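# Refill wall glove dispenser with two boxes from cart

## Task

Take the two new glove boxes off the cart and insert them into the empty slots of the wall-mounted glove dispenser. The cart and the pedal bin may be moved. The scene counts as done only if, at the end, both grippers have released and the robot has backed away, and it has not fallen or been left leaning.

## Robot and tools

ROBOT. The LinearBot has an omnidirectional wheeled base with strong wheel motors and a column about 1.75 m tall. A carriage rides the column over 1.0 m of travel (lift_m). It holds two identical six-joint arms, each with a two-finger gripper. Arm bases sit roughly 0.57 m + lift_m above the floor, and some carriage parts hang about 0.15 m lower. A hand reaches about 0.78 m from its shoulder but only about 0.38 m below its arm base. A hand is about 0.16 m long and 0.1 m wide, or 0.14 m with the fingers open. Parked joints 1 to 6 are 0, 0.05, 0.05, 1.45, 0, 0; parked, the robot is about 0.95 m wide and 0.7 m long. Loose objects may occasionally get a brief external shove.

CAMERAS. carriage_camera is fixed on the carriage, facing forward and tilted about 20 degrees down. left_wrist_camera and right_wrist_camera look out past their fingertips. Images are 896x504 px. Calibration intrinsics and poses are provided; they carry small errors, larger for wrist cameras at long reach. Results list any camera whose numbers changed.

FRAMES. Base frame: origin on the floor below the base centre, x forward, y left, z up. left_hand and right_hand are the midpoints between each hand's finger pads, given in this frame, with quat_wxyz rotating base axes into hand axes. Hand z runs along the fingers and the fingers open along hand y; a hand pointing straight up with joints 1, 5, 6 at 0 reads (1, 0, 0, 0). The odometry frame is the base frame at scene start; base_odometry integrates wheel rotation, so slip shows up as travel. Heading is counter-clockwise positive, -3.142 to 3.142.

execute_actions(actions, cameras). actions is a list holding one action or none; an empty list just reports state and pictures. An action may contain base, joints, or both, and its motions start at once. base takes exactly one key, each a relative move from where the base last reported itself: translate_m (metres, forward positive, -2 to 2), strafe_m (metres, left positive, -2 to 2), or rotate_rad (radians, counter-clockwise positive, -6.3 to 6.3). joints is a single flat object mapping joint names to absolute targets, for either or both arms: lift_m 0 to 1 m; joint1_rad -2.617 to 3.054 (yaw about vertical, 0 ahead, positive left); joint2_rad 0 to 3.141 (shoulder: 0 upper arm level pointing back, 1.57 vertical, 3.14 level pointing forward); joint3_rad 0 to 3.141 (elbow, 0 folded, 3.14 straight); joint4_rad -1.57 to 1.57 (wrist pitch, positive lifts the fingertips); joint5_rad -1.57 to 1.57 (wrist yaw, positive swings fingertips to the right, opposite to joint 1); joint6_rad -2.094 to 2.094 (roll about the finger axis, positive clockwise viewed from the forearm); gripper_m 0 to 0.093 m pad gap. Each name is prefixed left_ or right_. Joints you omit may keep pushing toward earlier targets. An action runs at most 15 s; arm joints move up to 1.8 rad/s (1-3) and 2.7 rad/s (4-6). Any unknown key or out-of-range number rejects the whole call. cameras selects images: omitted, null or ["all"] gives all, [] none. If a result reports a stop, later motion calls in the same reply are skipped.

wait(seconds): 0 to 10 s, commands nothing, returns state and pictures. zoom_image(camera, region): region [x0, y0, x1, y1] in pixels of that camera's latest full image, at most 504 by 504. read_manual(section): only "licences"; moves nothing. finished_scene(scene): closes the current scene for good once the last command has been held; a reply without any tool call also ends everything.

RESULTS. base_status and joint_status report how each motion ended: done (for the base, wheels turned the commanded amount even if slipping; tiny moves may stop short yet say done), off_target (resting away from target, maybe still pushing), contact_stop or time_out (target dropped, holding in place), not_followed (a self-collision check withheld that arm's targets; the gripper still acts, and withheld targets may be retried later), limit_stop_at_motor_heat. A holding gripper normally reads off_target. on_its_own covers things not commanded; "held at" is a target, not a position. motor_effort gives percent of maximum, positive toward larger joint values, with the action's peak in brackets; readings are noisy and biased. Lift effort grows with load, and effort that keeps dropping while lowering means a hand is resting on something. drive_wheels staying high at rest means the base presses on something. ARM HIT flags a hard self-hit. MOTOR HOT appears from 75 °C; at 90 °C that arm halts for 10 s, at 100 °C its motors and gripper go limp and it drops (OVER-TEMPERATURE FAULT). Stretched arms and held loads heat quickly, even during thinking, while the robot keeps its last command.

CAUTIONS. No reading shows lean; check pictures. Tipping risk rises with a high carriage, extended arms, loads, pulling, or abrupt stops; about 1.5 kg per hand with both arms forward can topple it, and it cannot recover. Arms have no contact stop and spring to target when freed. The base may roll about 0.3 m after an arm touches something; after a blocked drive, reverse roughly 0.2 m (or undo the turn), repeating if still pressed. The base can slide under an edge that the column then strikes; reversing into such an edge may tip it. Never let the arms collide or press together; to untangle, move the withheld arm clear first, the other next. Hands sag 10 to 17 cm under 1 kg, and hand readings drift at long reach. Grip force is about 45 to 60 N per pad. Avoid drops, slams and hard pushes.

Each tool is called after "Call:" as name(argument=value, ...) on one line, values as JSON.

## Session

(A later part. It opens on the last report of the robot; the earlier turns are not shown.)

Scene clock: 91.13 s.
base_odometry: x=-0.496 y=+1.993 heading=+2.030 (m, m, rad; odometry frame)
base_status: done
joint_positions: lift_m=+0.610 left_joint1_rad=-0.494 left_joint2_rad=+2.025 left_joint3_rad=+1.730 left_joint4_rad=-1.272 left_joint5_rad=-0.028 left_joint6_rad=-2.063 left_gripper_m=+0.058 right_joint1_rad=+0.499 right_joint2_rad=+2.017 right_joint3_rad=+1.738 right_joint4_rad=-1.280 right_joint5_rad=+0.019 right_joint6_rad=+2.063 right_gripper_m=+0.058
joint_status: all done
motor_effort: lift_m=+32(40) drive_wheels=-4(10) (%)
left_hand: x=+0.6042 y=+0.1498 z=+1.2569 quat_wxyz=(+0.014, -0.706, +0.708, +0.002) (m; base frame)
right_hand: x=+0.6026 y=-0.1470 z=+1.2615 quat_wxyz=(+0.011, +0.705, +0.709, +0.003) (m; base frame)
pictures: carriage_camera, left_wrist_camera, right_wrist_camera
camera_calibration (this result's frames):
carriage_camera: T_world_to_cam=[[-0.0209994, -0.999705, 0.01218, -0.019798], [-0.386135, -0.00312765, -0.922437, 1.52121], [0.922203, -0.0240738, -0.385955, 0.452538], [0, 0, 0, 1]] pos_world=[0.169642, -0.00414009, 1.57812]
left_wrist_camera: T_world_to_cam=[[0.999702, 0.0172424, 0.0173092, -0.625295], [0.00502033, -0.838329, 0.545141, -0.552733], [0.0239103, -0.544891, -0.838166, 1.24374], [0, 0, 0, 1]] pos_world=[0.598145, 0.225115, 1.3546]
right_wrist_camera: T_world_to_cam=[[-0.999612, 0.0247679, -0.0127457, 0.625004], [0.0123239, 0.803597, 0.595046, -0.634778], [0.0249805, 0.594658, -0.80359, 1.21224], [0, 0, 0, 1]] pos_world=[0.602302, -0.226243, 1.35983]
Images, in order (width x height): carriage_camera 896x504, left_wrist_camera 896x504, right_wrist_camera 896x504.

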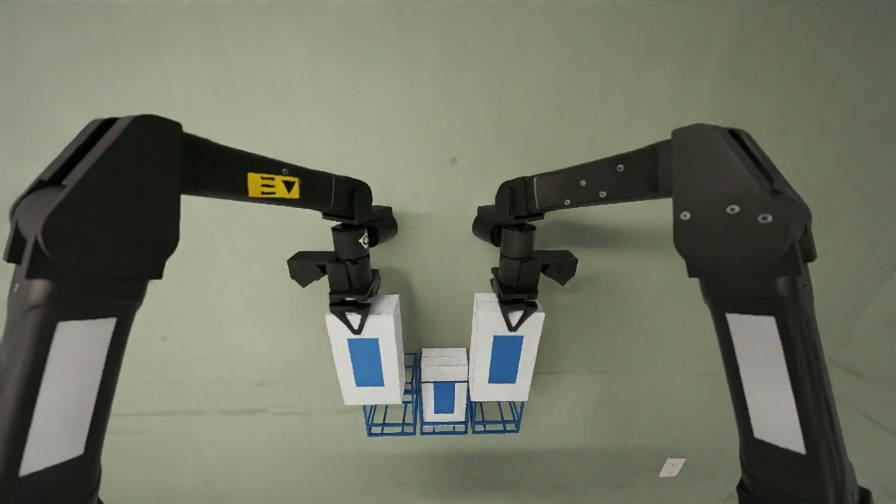

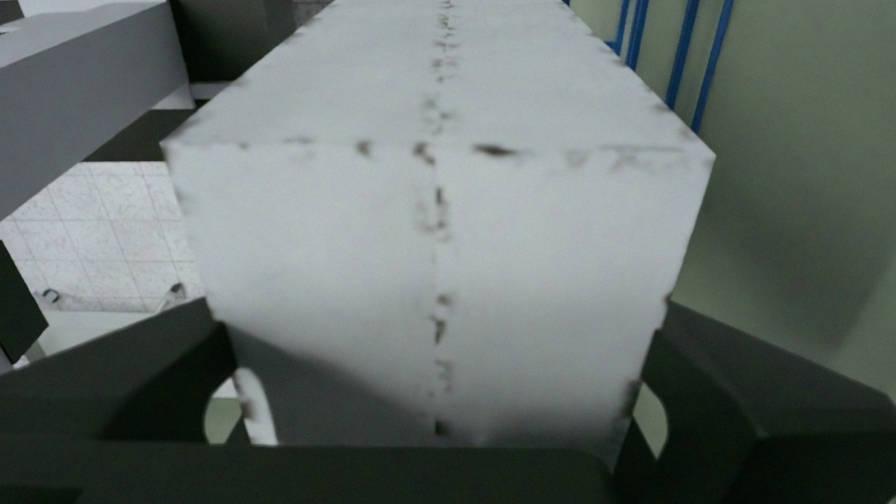

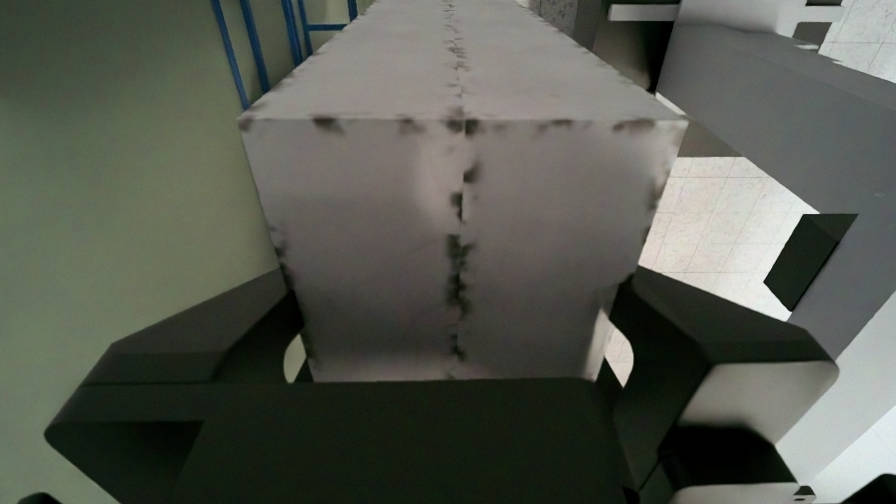

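Call:
execute_actions(actions=[{"base":{"strafe_m":-0.02},"joints":{"left_joint1_rad":-0.47,"left_joint6_rad":-2.05,"right_joint1_rad":0.47,"right_joint6_rad":2.03}}], cameras=[])

Call:
execute_actions(actions=[{"base":{"translate_m":0.085}}])

Call:
zoom_image(camera="carriage_camera", region=[320,330,560,504])

Scene clock: 100.30 s.
base_odometry: x=-0.478 y=+2.002 heading=+2.031 (m, m, rad; odometry frame)
base_status: done
joint_positions: lift_m=+0.610 left_joint1_rad=-0.470 left_joint2_rad=+2.025 left_joint3_rad=+1.730 left_joint4_rad=-1.272 left_joint5_rad=-0.026 left_joint6_rad=-2.051 left_gripper_m=+0.058 right_joint1_rad=+0.471 right_joint2_rad=+2.017 right_joint3_rad=+1.738 right_joint4_rad=-1.282 right_joint5_rad=+0.017 right_joint6_rad=+2.034 right_gripper_m=+0.058
joint_status: all done
motor_effort: lift_m=+32(33) drive_wheels=+2(9) (%)
left_hand: x=+0.6081 y=+0.1580 z=+1.2569 quat_wxyz=(+0.013, -0.711, +0.703, +0.002) (m; base frame)
right_hand: x=+0.6069 y=-0.1561 z=+1.2615 quat_wxyz=(+0.009, +0.704, +0.710, +0.002) (m; base frame)
pictures: none
No camera images: the call's "cameras" was empty. Leave "cameras" out to get every camera's image.

Scene clock: 101.77 s.
base_odometry: x=-0.516 y=+2.078 heading=+2.030 (m, m, rad; odometry frame)
base_status: done
joint_positions: lift_m=+0.610 left_joint1_rad=-0.480 left_joint2_rad=+2.012 left_joint3_rad=+1.729 left_joint4_rad=-1.345 left_joint5_rad=-0.028 left_joint6_rad=-2.051 left_gripper_m=+0.058 right_joint1_rad=+0.480 right_joint2_rad=+2.007 right_joint3_rad=+1.737 right_joint4_rad=-1.341 right_joint5_rad=+0.020 right_joint6_rad=+2.034 right_gripper_m=+0.058
joint_status: not commanded
motor_effort: lift_m=+32(33) drive_wheels=+4(5) (%)
left_hand: x=+0.5907 y=+0.1632 z=+1.2618 quat_wxyz=(+0.005, -0.707, +0.707, +0.031) (m; base frame)
right_hand: x=+0.5926 y=-0.1604 z=+1.2651 quat_wxyz=(+0.003, +0.701, +0.713, -0.023) (m; base frame)
pictures: carriage_camera, left_wrist_camera, right_wrist_camera
camera_calibration (this result's frames):
carriage_camera: T_world_to_cam=[[-0.0209994, -0.999705, 0.01218, -0.019798], [-0.386135, -0.00312765, -0.922437, 1.52121], [0.922203, -0.0240738, -0.385955, 0.452538], [0, 0, 0, 1]] pos_world=[0.169642, -0.00414009, 1.57812]
left_wrist_camera: T_world_to_cam=[[0.999104, 0.0202001, -0.0371841, -0.543478], [0.0365976, -0.85361, 0.519626, -0.528058], [-0.0212443, -0.520521, -0.853585, 1.29758], [0, 0, 0, 1]] pos_world=[0.589883, 0.235638, 1.36177]
right_wrist_camera: T_world_to_cam=[[-0.999368, 0.0139446, 0.0327076, 0.55605], [0.0301941, 0.818606, 0.573561, -0.607016], [-0.0187766, 0.574186, -0.81851, 1.26491], [0, 0, 0, 1]] pos_world=[0.597778, -0.237139, 1.36531]
Images, in order (width x height): carriage_camera 896x504, left_wrist_camera 896x504, right_wrist_camera 896x504.

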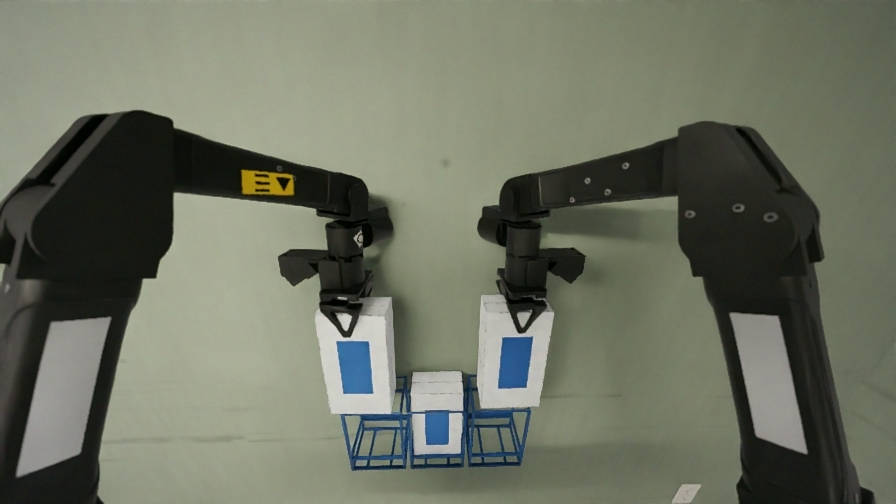

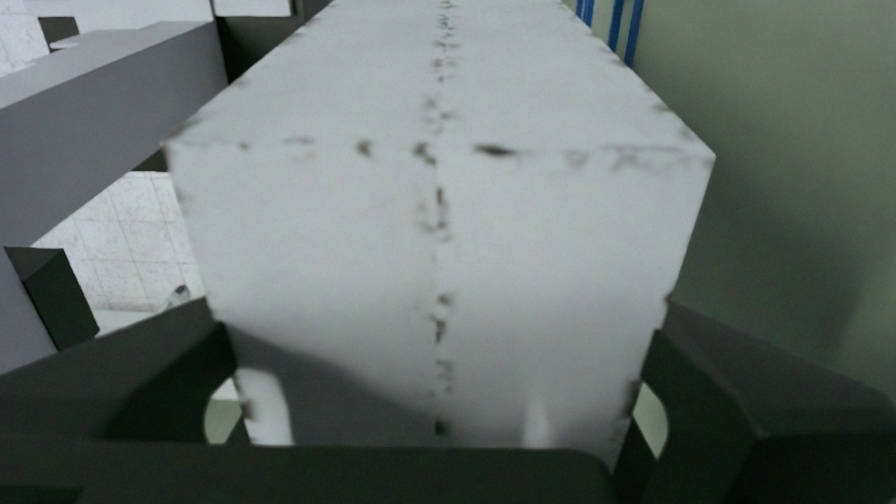

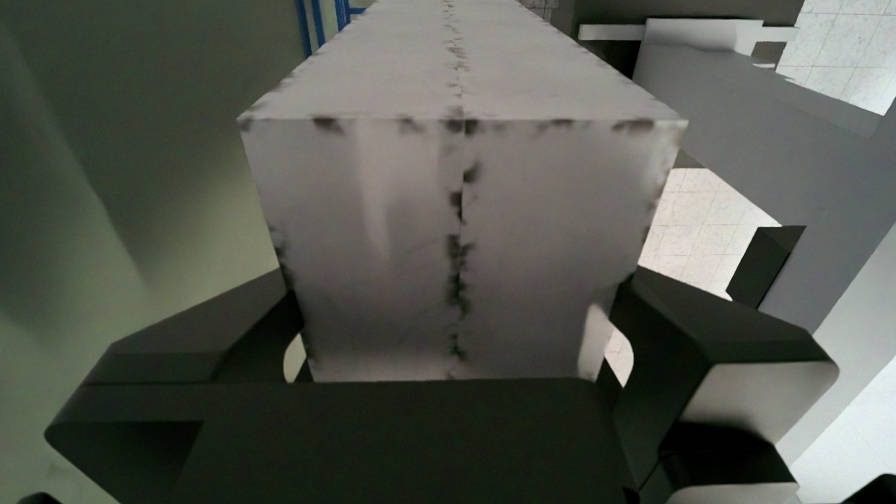

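Region (320, 330, 560, 504) of carriage_camera's 896x504 image, scaled by 2.100, with more detail than that image has; it fills the top 365 rows of this view, and the rest is white.

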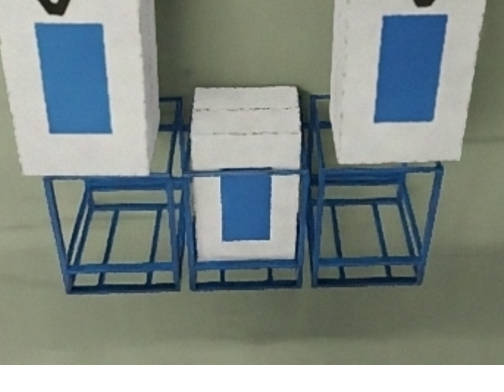

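Call:
execute_actions(actions=[{"base":{"translate_m":-0.022},"joints":{"lift_m":0.585,"left_joint4_rad":-1.18,"left_joint5_rad":-0.07,"right_joint4_rad":-1.19,"right_joint5_rad":0.065}}], cameras=["carriage_camera"])

Call:
zoom_image(camera="carriage_camera", region=[320,330,560,504])

Scene clock: 113.00 s.
base_odometry: x=-0.506 y=+2.058 heading=+2.030 (m, m, rad; odometry frame)
base_status: done
joint_positions: lift_m=+0.585 left_joint1_rad=-0.476 left_joint2_rad=+2.023 left_joint3_rad=+1.729 left_joint4_rad=-1.201 left_joint5_rad=-0.067 left_joint6_rad=-2.051 left_gripper_m=+0.058 right_joint1_rad=+0.476 right_joint2_rad=+2.018 right_joint3_rad=+1.737 right_joint4_rad=-1.208 right_joint5_rad=+0.059 right_joint6_rad=+2.034 right_gripper_m=+0.058
joint_status: all done
motor_effort: lift_m=+26(25) drive_wheels=-1(7) (%)
left_hand: x=+0.6257 y=+0.1543 z=+1.2338 quat_wxyz=(+0.043, -0.709, +0.704, -0.026) (m; base frame)
right_hand: x=+0.6253 y=-0.1528 z=+1.2376 quat_wxyz=(+0.041, +0.702, +0.710, +0.030) (m; base frame)
pictures: carriage_camera
camera_calibration (this result's frames):
carriage_camera: T_world_to_cam=[[-0.0209994, -0.999705, 0.01218, -0.0195002], [-0.386135, -0.00312765, -0.922437, 1.49865], [0.922203, -0.0240738, -0.385955, 0.443101], [0, 0, 0, 1]] pos_world=[0.169642, -0.00414009, 1.55367]
Images, in order (width x height): carriage_camera 896x504.

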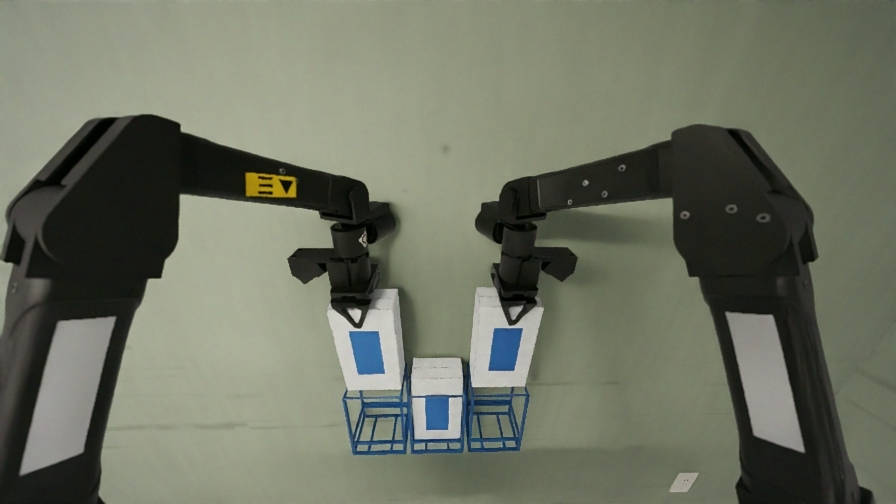

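Region (320, 330, 560, 504) of carriage_camera's 896x504 image, scaled by 2.100, with more detail than that image has; it fills the top 365 rows of this view, and the rest is white.

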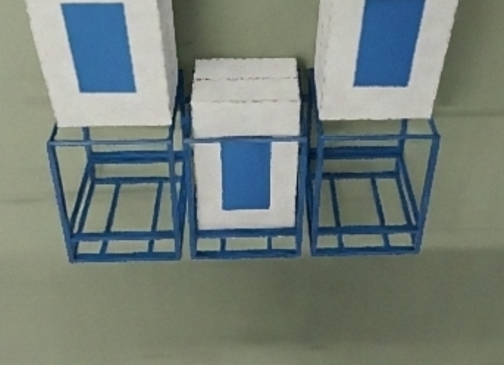

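Looks plausible; lower a bit.

Call:
execute_actions(actions=[{"joints":{"lift_m":0.53}}], cameras=["carriage_camera"])

Call:
zoom_image(camera="carriage_camera", region=[320,290,560,464])

Scene clock: 116.50 s.
base_odometry: x=-0.506 y=+2.058 heading=+2.030 (m, m, rad; odometry frame)
base_status: not commanded
joint_positions: lift_m=+0.530 left_joint1_rad=-0.470 left_joint2_rad=+2.028 left_joint3_rad=+1.730 left_joint4_rad=-1.189 left_joint5_rad=-0.082 left_joint6_rad=-2.047 left_gripper_m=+0.058 right_joint1_rad=+0.471 right_joint2_rad=+2.020 right_joint3_rad=+1.737 right_joint4_rad=-1.201 right_joint5_rad=+0.075 right_joint6_rad=+2.031 right_gripper_m=+0.058
joint_status: all done
motor_effort: lift_m=+27(27) drive_wheels=+1(2) (%)
left_hand: x=+0.6306 y=+0.1575 z=+1.1776 quat_wxyz=(+0.052, -0.710, +0.702, -0.027) (m; base frame)
right_hand: x=+0.6290 y=-0.1565 z=+1.1820 quat_wxyz=(+0.049, +0.703, +0.709, +0.029) (m; base frame)
pictures: carriage_camera
camera_calibration (this result's frames):
carriage_camera: T_world_to_cam=[[-0.0209994, -0.999705, 0.01218, -0.0188297], [-0.386135, -0.00312765, -0.922437, 1.44787], [0.922203, -0.0240738, -0.385955, 0.421855], [0, 0, 0, 1]] pos_world=[0.169642, -0.00414009, 1.49862]
Images, in order (width x height): carriage_camera 896x504.

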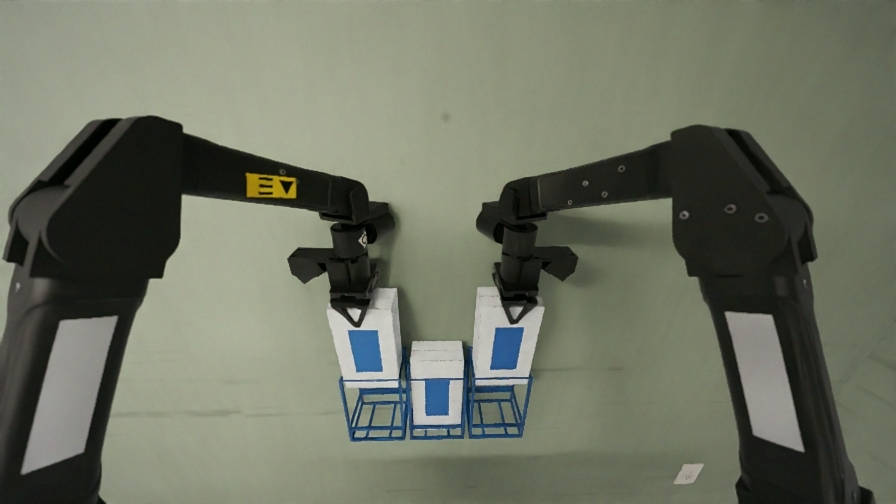

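Region (320, 290, 560, 464) of carriage_camera's 896x504 image, scaled by 2.100, with more detail than that image has; it fills the top 365 rows of this view, and the rest is white.

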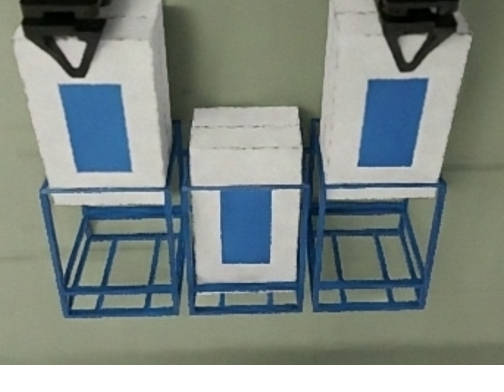

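Both in.

Call:
execute_actions(actions=[{"joints":{"lift_m":0.42}}], cameras=["carriage_camera"])

Call:
zoom_image(camera="carriage_camera", region=[320,270,560,444])

Scene clock: 119.50 s.
base_odometry: x=-0.506 y=+2.058 heading=+2.030 (m, m, rad; odometry frame)
base_status: not commanded
joint_positions: lift_m=+0.420 left_joint1_rad=-0.467 left_joint2_rad=+2.026 left_joint3_rad=+1.730 left_joint4_rad=-1.158 left_joint5_rad=-0.101 left_joint6_rad=-2.047 left_gripper_m=+0.058 right_joint1_rad=+0.468 right_joint2_rad=+2.019 right_joint3_rad=+1.737 right_joint4_rad=-1.169 right_joint5_rad=+0.091 right_joint6_rad=+2.031 right_gripper_m=+0.058
joint_status: all done
motor_effort: lift_m=+26(26) drive_wheels=-1(1) (%)
left_hand: x=+0.6395 y=+0.1580 z=+1.0693 quat_wxyz=(+0.066, -0.711, +0.699, -0.040) (m; base frame)
right_hand: x=+0.6375 y=-0.1563 z=+1.0736 quat_wxyz=(+0.062, +0.704, +0.706, +0.042) (m; base frame)
pictures: carriage_camera
camera_calibration (this result's frames):
carriage_camera: T_world_to_cam=[[-0.0209994, -0.999705, 0.01218, -0.0174908], [-0.386135, -0.00312765, -0.922437, 1.34647], [0.922203, -0.0240738, -0.385955, 0.379428], [0, 0, 0, 1]] pos_world=[0.169642, -0.00414009, 1.38869]
Images, in order (width x height): carriage_camera 896x504.

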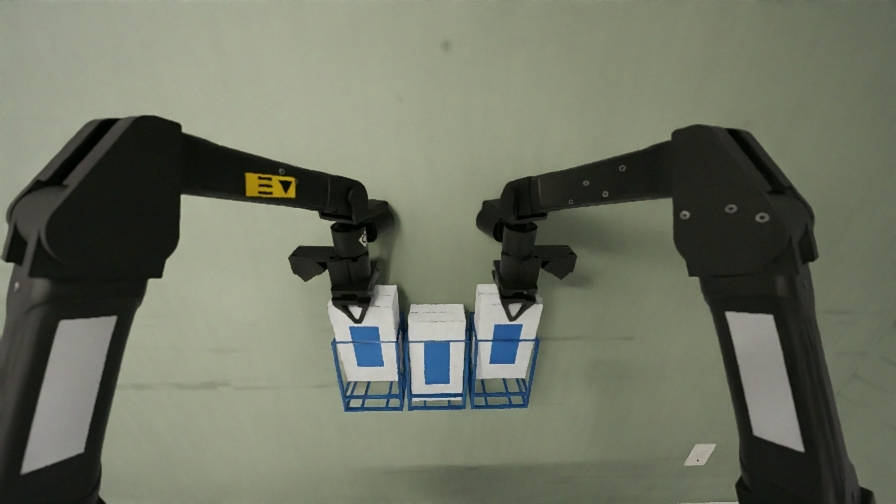

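Region (320, 270, 560, 444) of carriage_camera's 896x504 image, scaled by 2.100, with more detail than that image has; it fills the top 365 rows of this view, and the rest is white.

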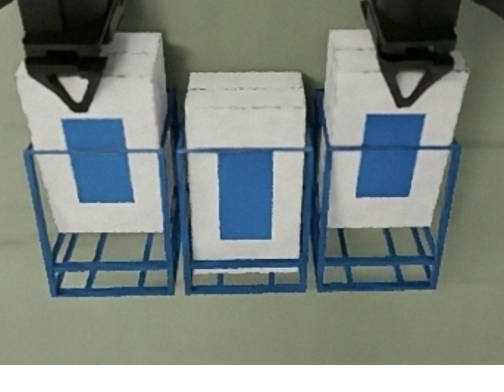

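Call:
execute_actions(actions=[{"base":{"translate_m":0.006},"joints":{"lift_m":0.382,"left_joint4_rad":-1.15,"left_joint5_rad":-0.1,"right_joint4_rad":-1.16,"right_joint5_rad":0.09}}], cameras=[])

Call:
execute_actions(actions=[{"joints":{"left_gripper_m":0.08,"right_gripper_m":0.08}}], cameras=[])

Call:
execute_actions(actions=[{"joints":{"lift_m":0.46}}], cameras=[])

Call:
execute_actions(actions=[{"base":{"translate_m":-0.4}}], cameras=["carriage_camera"])

Scene clock: 127.20 s.
base_odometry: x=-0.508 y=+2.063 heading=+2.030 (m, m, rad; odometry frame)
base_status: done
joint_positions: lift_m=+0.382 left_joint1_rad=-0.472 left_joint2_rad=+2.020 left_joint3_rad=+1.730 left_joint4_rad=-1.159 left_joint5_rad=-0.117 left_joint6_rad=-2.047 left_gripper_m=+0.058 right_joint1_rad=+0.470 right_joint2_rad=+2.018 right_joint3_rad=+1.737 right_joint4_rad=-1.168 right_joint5_rad=+0.099 right_joint6_rad=+2.031 right_gripper_m=+0.058
joint_status: all done
motor_effort: lift_m=+26(26) drive_wheels=-1(9) (%)
left_hand: x=+0.6395 y=+0.1585 z=+1.0340 quat_wxyz=(+0.074, -0.709, +0.701, -0.040) (m; base frame)
right_hand: x=+0.6381 y=-0.1567 z=+1.0359 quat_wxyz=(+0.066, +0.704, +0.706, +0.042) (m; base frame)
pictures: none
No camera images: the call's "cameras" was empty. Leave "cameras" out to get every camera's image.

Scene clock: 127.77 s.
base_odometry: x=-0.508 y=+2.063 heading=+2.030 (m, m, rad; odometry frame)
base_status: not commanded
joint_positions: lift_m=+0.382 left_joint1_rad=-0.472 left_joint2_rad=+2.020 left_joint3_rad=+1.730 left_joint4_rad=-1.156 left_joint5_rad=-0.110 left_joint6_rad=-2.047 left_gripper_m=+0.080 right_joint1_rad=+0.470 right_joint2_rad=+2.017 right_joint3_rad=+1.737 right_joint4_rad=-1.165 right_joint5_rad=+0.099 right_joint6_rad=+2.031 right_gripper_m=+0.080
joint_status: all done
motor_effort: lift_m=+25(25) drive_wheels=-1(1) (%)
left_hand: x=+0.6396 y=+0.1570 z=+1.0339 quat_wxyz=(+0.071, -0.709, +0.701, -0.043) (m; base frame)
right_hand: x=+0.6387 y=-0.1564 z=+1.0366 quat_wxyz=(+0.066, +0.704, +0.706, +0.044) (m; base frame)
pictures: none
No camera images: the call's "cameras" was empty. Leave "cameras" out to get every camera's image.

Scene clock: 128.60 s.
base_odometry: x=-0.508 y=+2.063 heading=+2.030 (m, m, rad; odometry frame)
base_status: not commanded
joint_positions: lift_m=+0.460 left_joint1_rad=-0.472 left_joint2_rad=+2.009 left_joint3_rad=+1.730 left_joint4_rad=-1.158 left_joint5_rad=-0.106 left_joint6_rad=-2.047 left_gripper_m=+0.080 right_joint1_rad=+0.470 right_joint2_rad=+2.005 right_joint3_rad=+1.737 right_joint4_rad=-1.165 right_joint5_rad=+0.097 right_joint6_rad=+2.031 right_gripper_m=+0.080
joint_status: all done
motor_effort: lift_m=+31(39) drive_wheels=-1(2) (%)
left_hand: x=+0.6391 y=+0.1566 z=+1.1159 quat_wxyz=(+0.071, -0.709, +0.700, -0.048) (m; base frame)
right_hand: x=+0.6388 y=-0.1562 z=+1.1189 quat_wxyz=(+0.068, +0.704, +0.706, +0.050) (m; base frame)
pictures: none
No camera images: the call's "cameras" was empty. Leave "cameras" out to get every camera's image.

Scene clock: 131.40 s.
base_odometry: x=-0.331 y=+1.705 heading=+2.030 (m, m, rad; odometry frame)
base_status: done
joint_positions: lift_m=+0.460 left_joint1_rad=-0.472 left_joint2_rad=+2.009 left_joint3_rad=+1.730 left_joint4_rad=-1.155 left_joint5_rad=-0.106 left_joint6_rad=-2.047 left_gripper_m=+0.080 right_joint1_rad=+0.470 right_joint2_rad=+2.005 right_joint3_rad=+1.737 right_joint4_rad=-1.164 right_joint5_rad=+0.097 right_joint6_rad=+2.031 right_gripper_m=+0.080
joint_status: not commanded
motor_effort: lift_m=+31(31) drive_wheels=-1(9) (%)
left_hand: x=+0.6398 y=+0.1561 z=+1.1160 quat_wxyz=(+0.071, -0.709, +0.700, -0.049) (m; base frame)
right_hand: x=+0.6391 y=-0.1560 z=+1.1189 quat_wxyz=(+0.068, +0.704, +0.706, +0.050) (m; base frame)
pictures: carriage_camera
camera_calibration (this result's frames):
carriage_camera: T_world_to_cam=[[-0.0209994, -0.999705, 0.01218, -0.017973], [-0.386135, -0.00312765, -0.922437, 1.38299], [0.922203, -0.0240738, -0.385955, 0.394707], [0, 0, 0, 1]] pos_world=[0.169642, -0.00414009, 1.42828]
Images, in order (width x height): carriage_camera 896x504.

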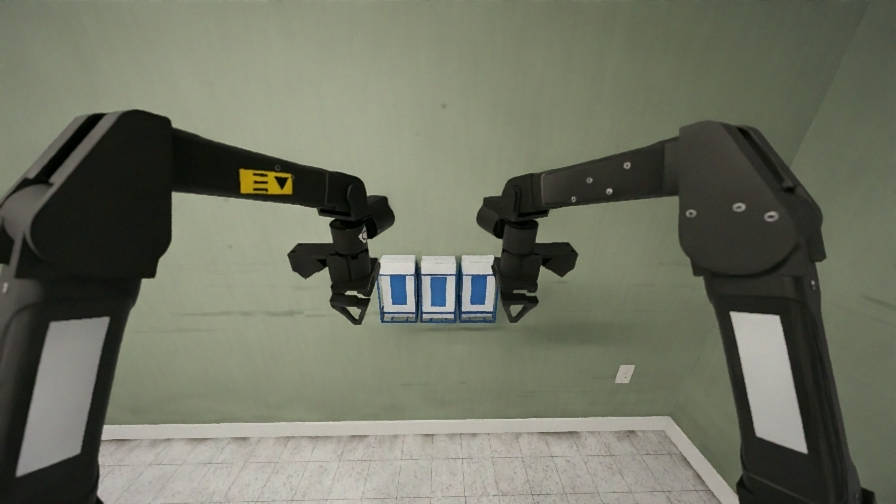

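Call:
finished_scene(scene=1)

The scene is finished: the task was done.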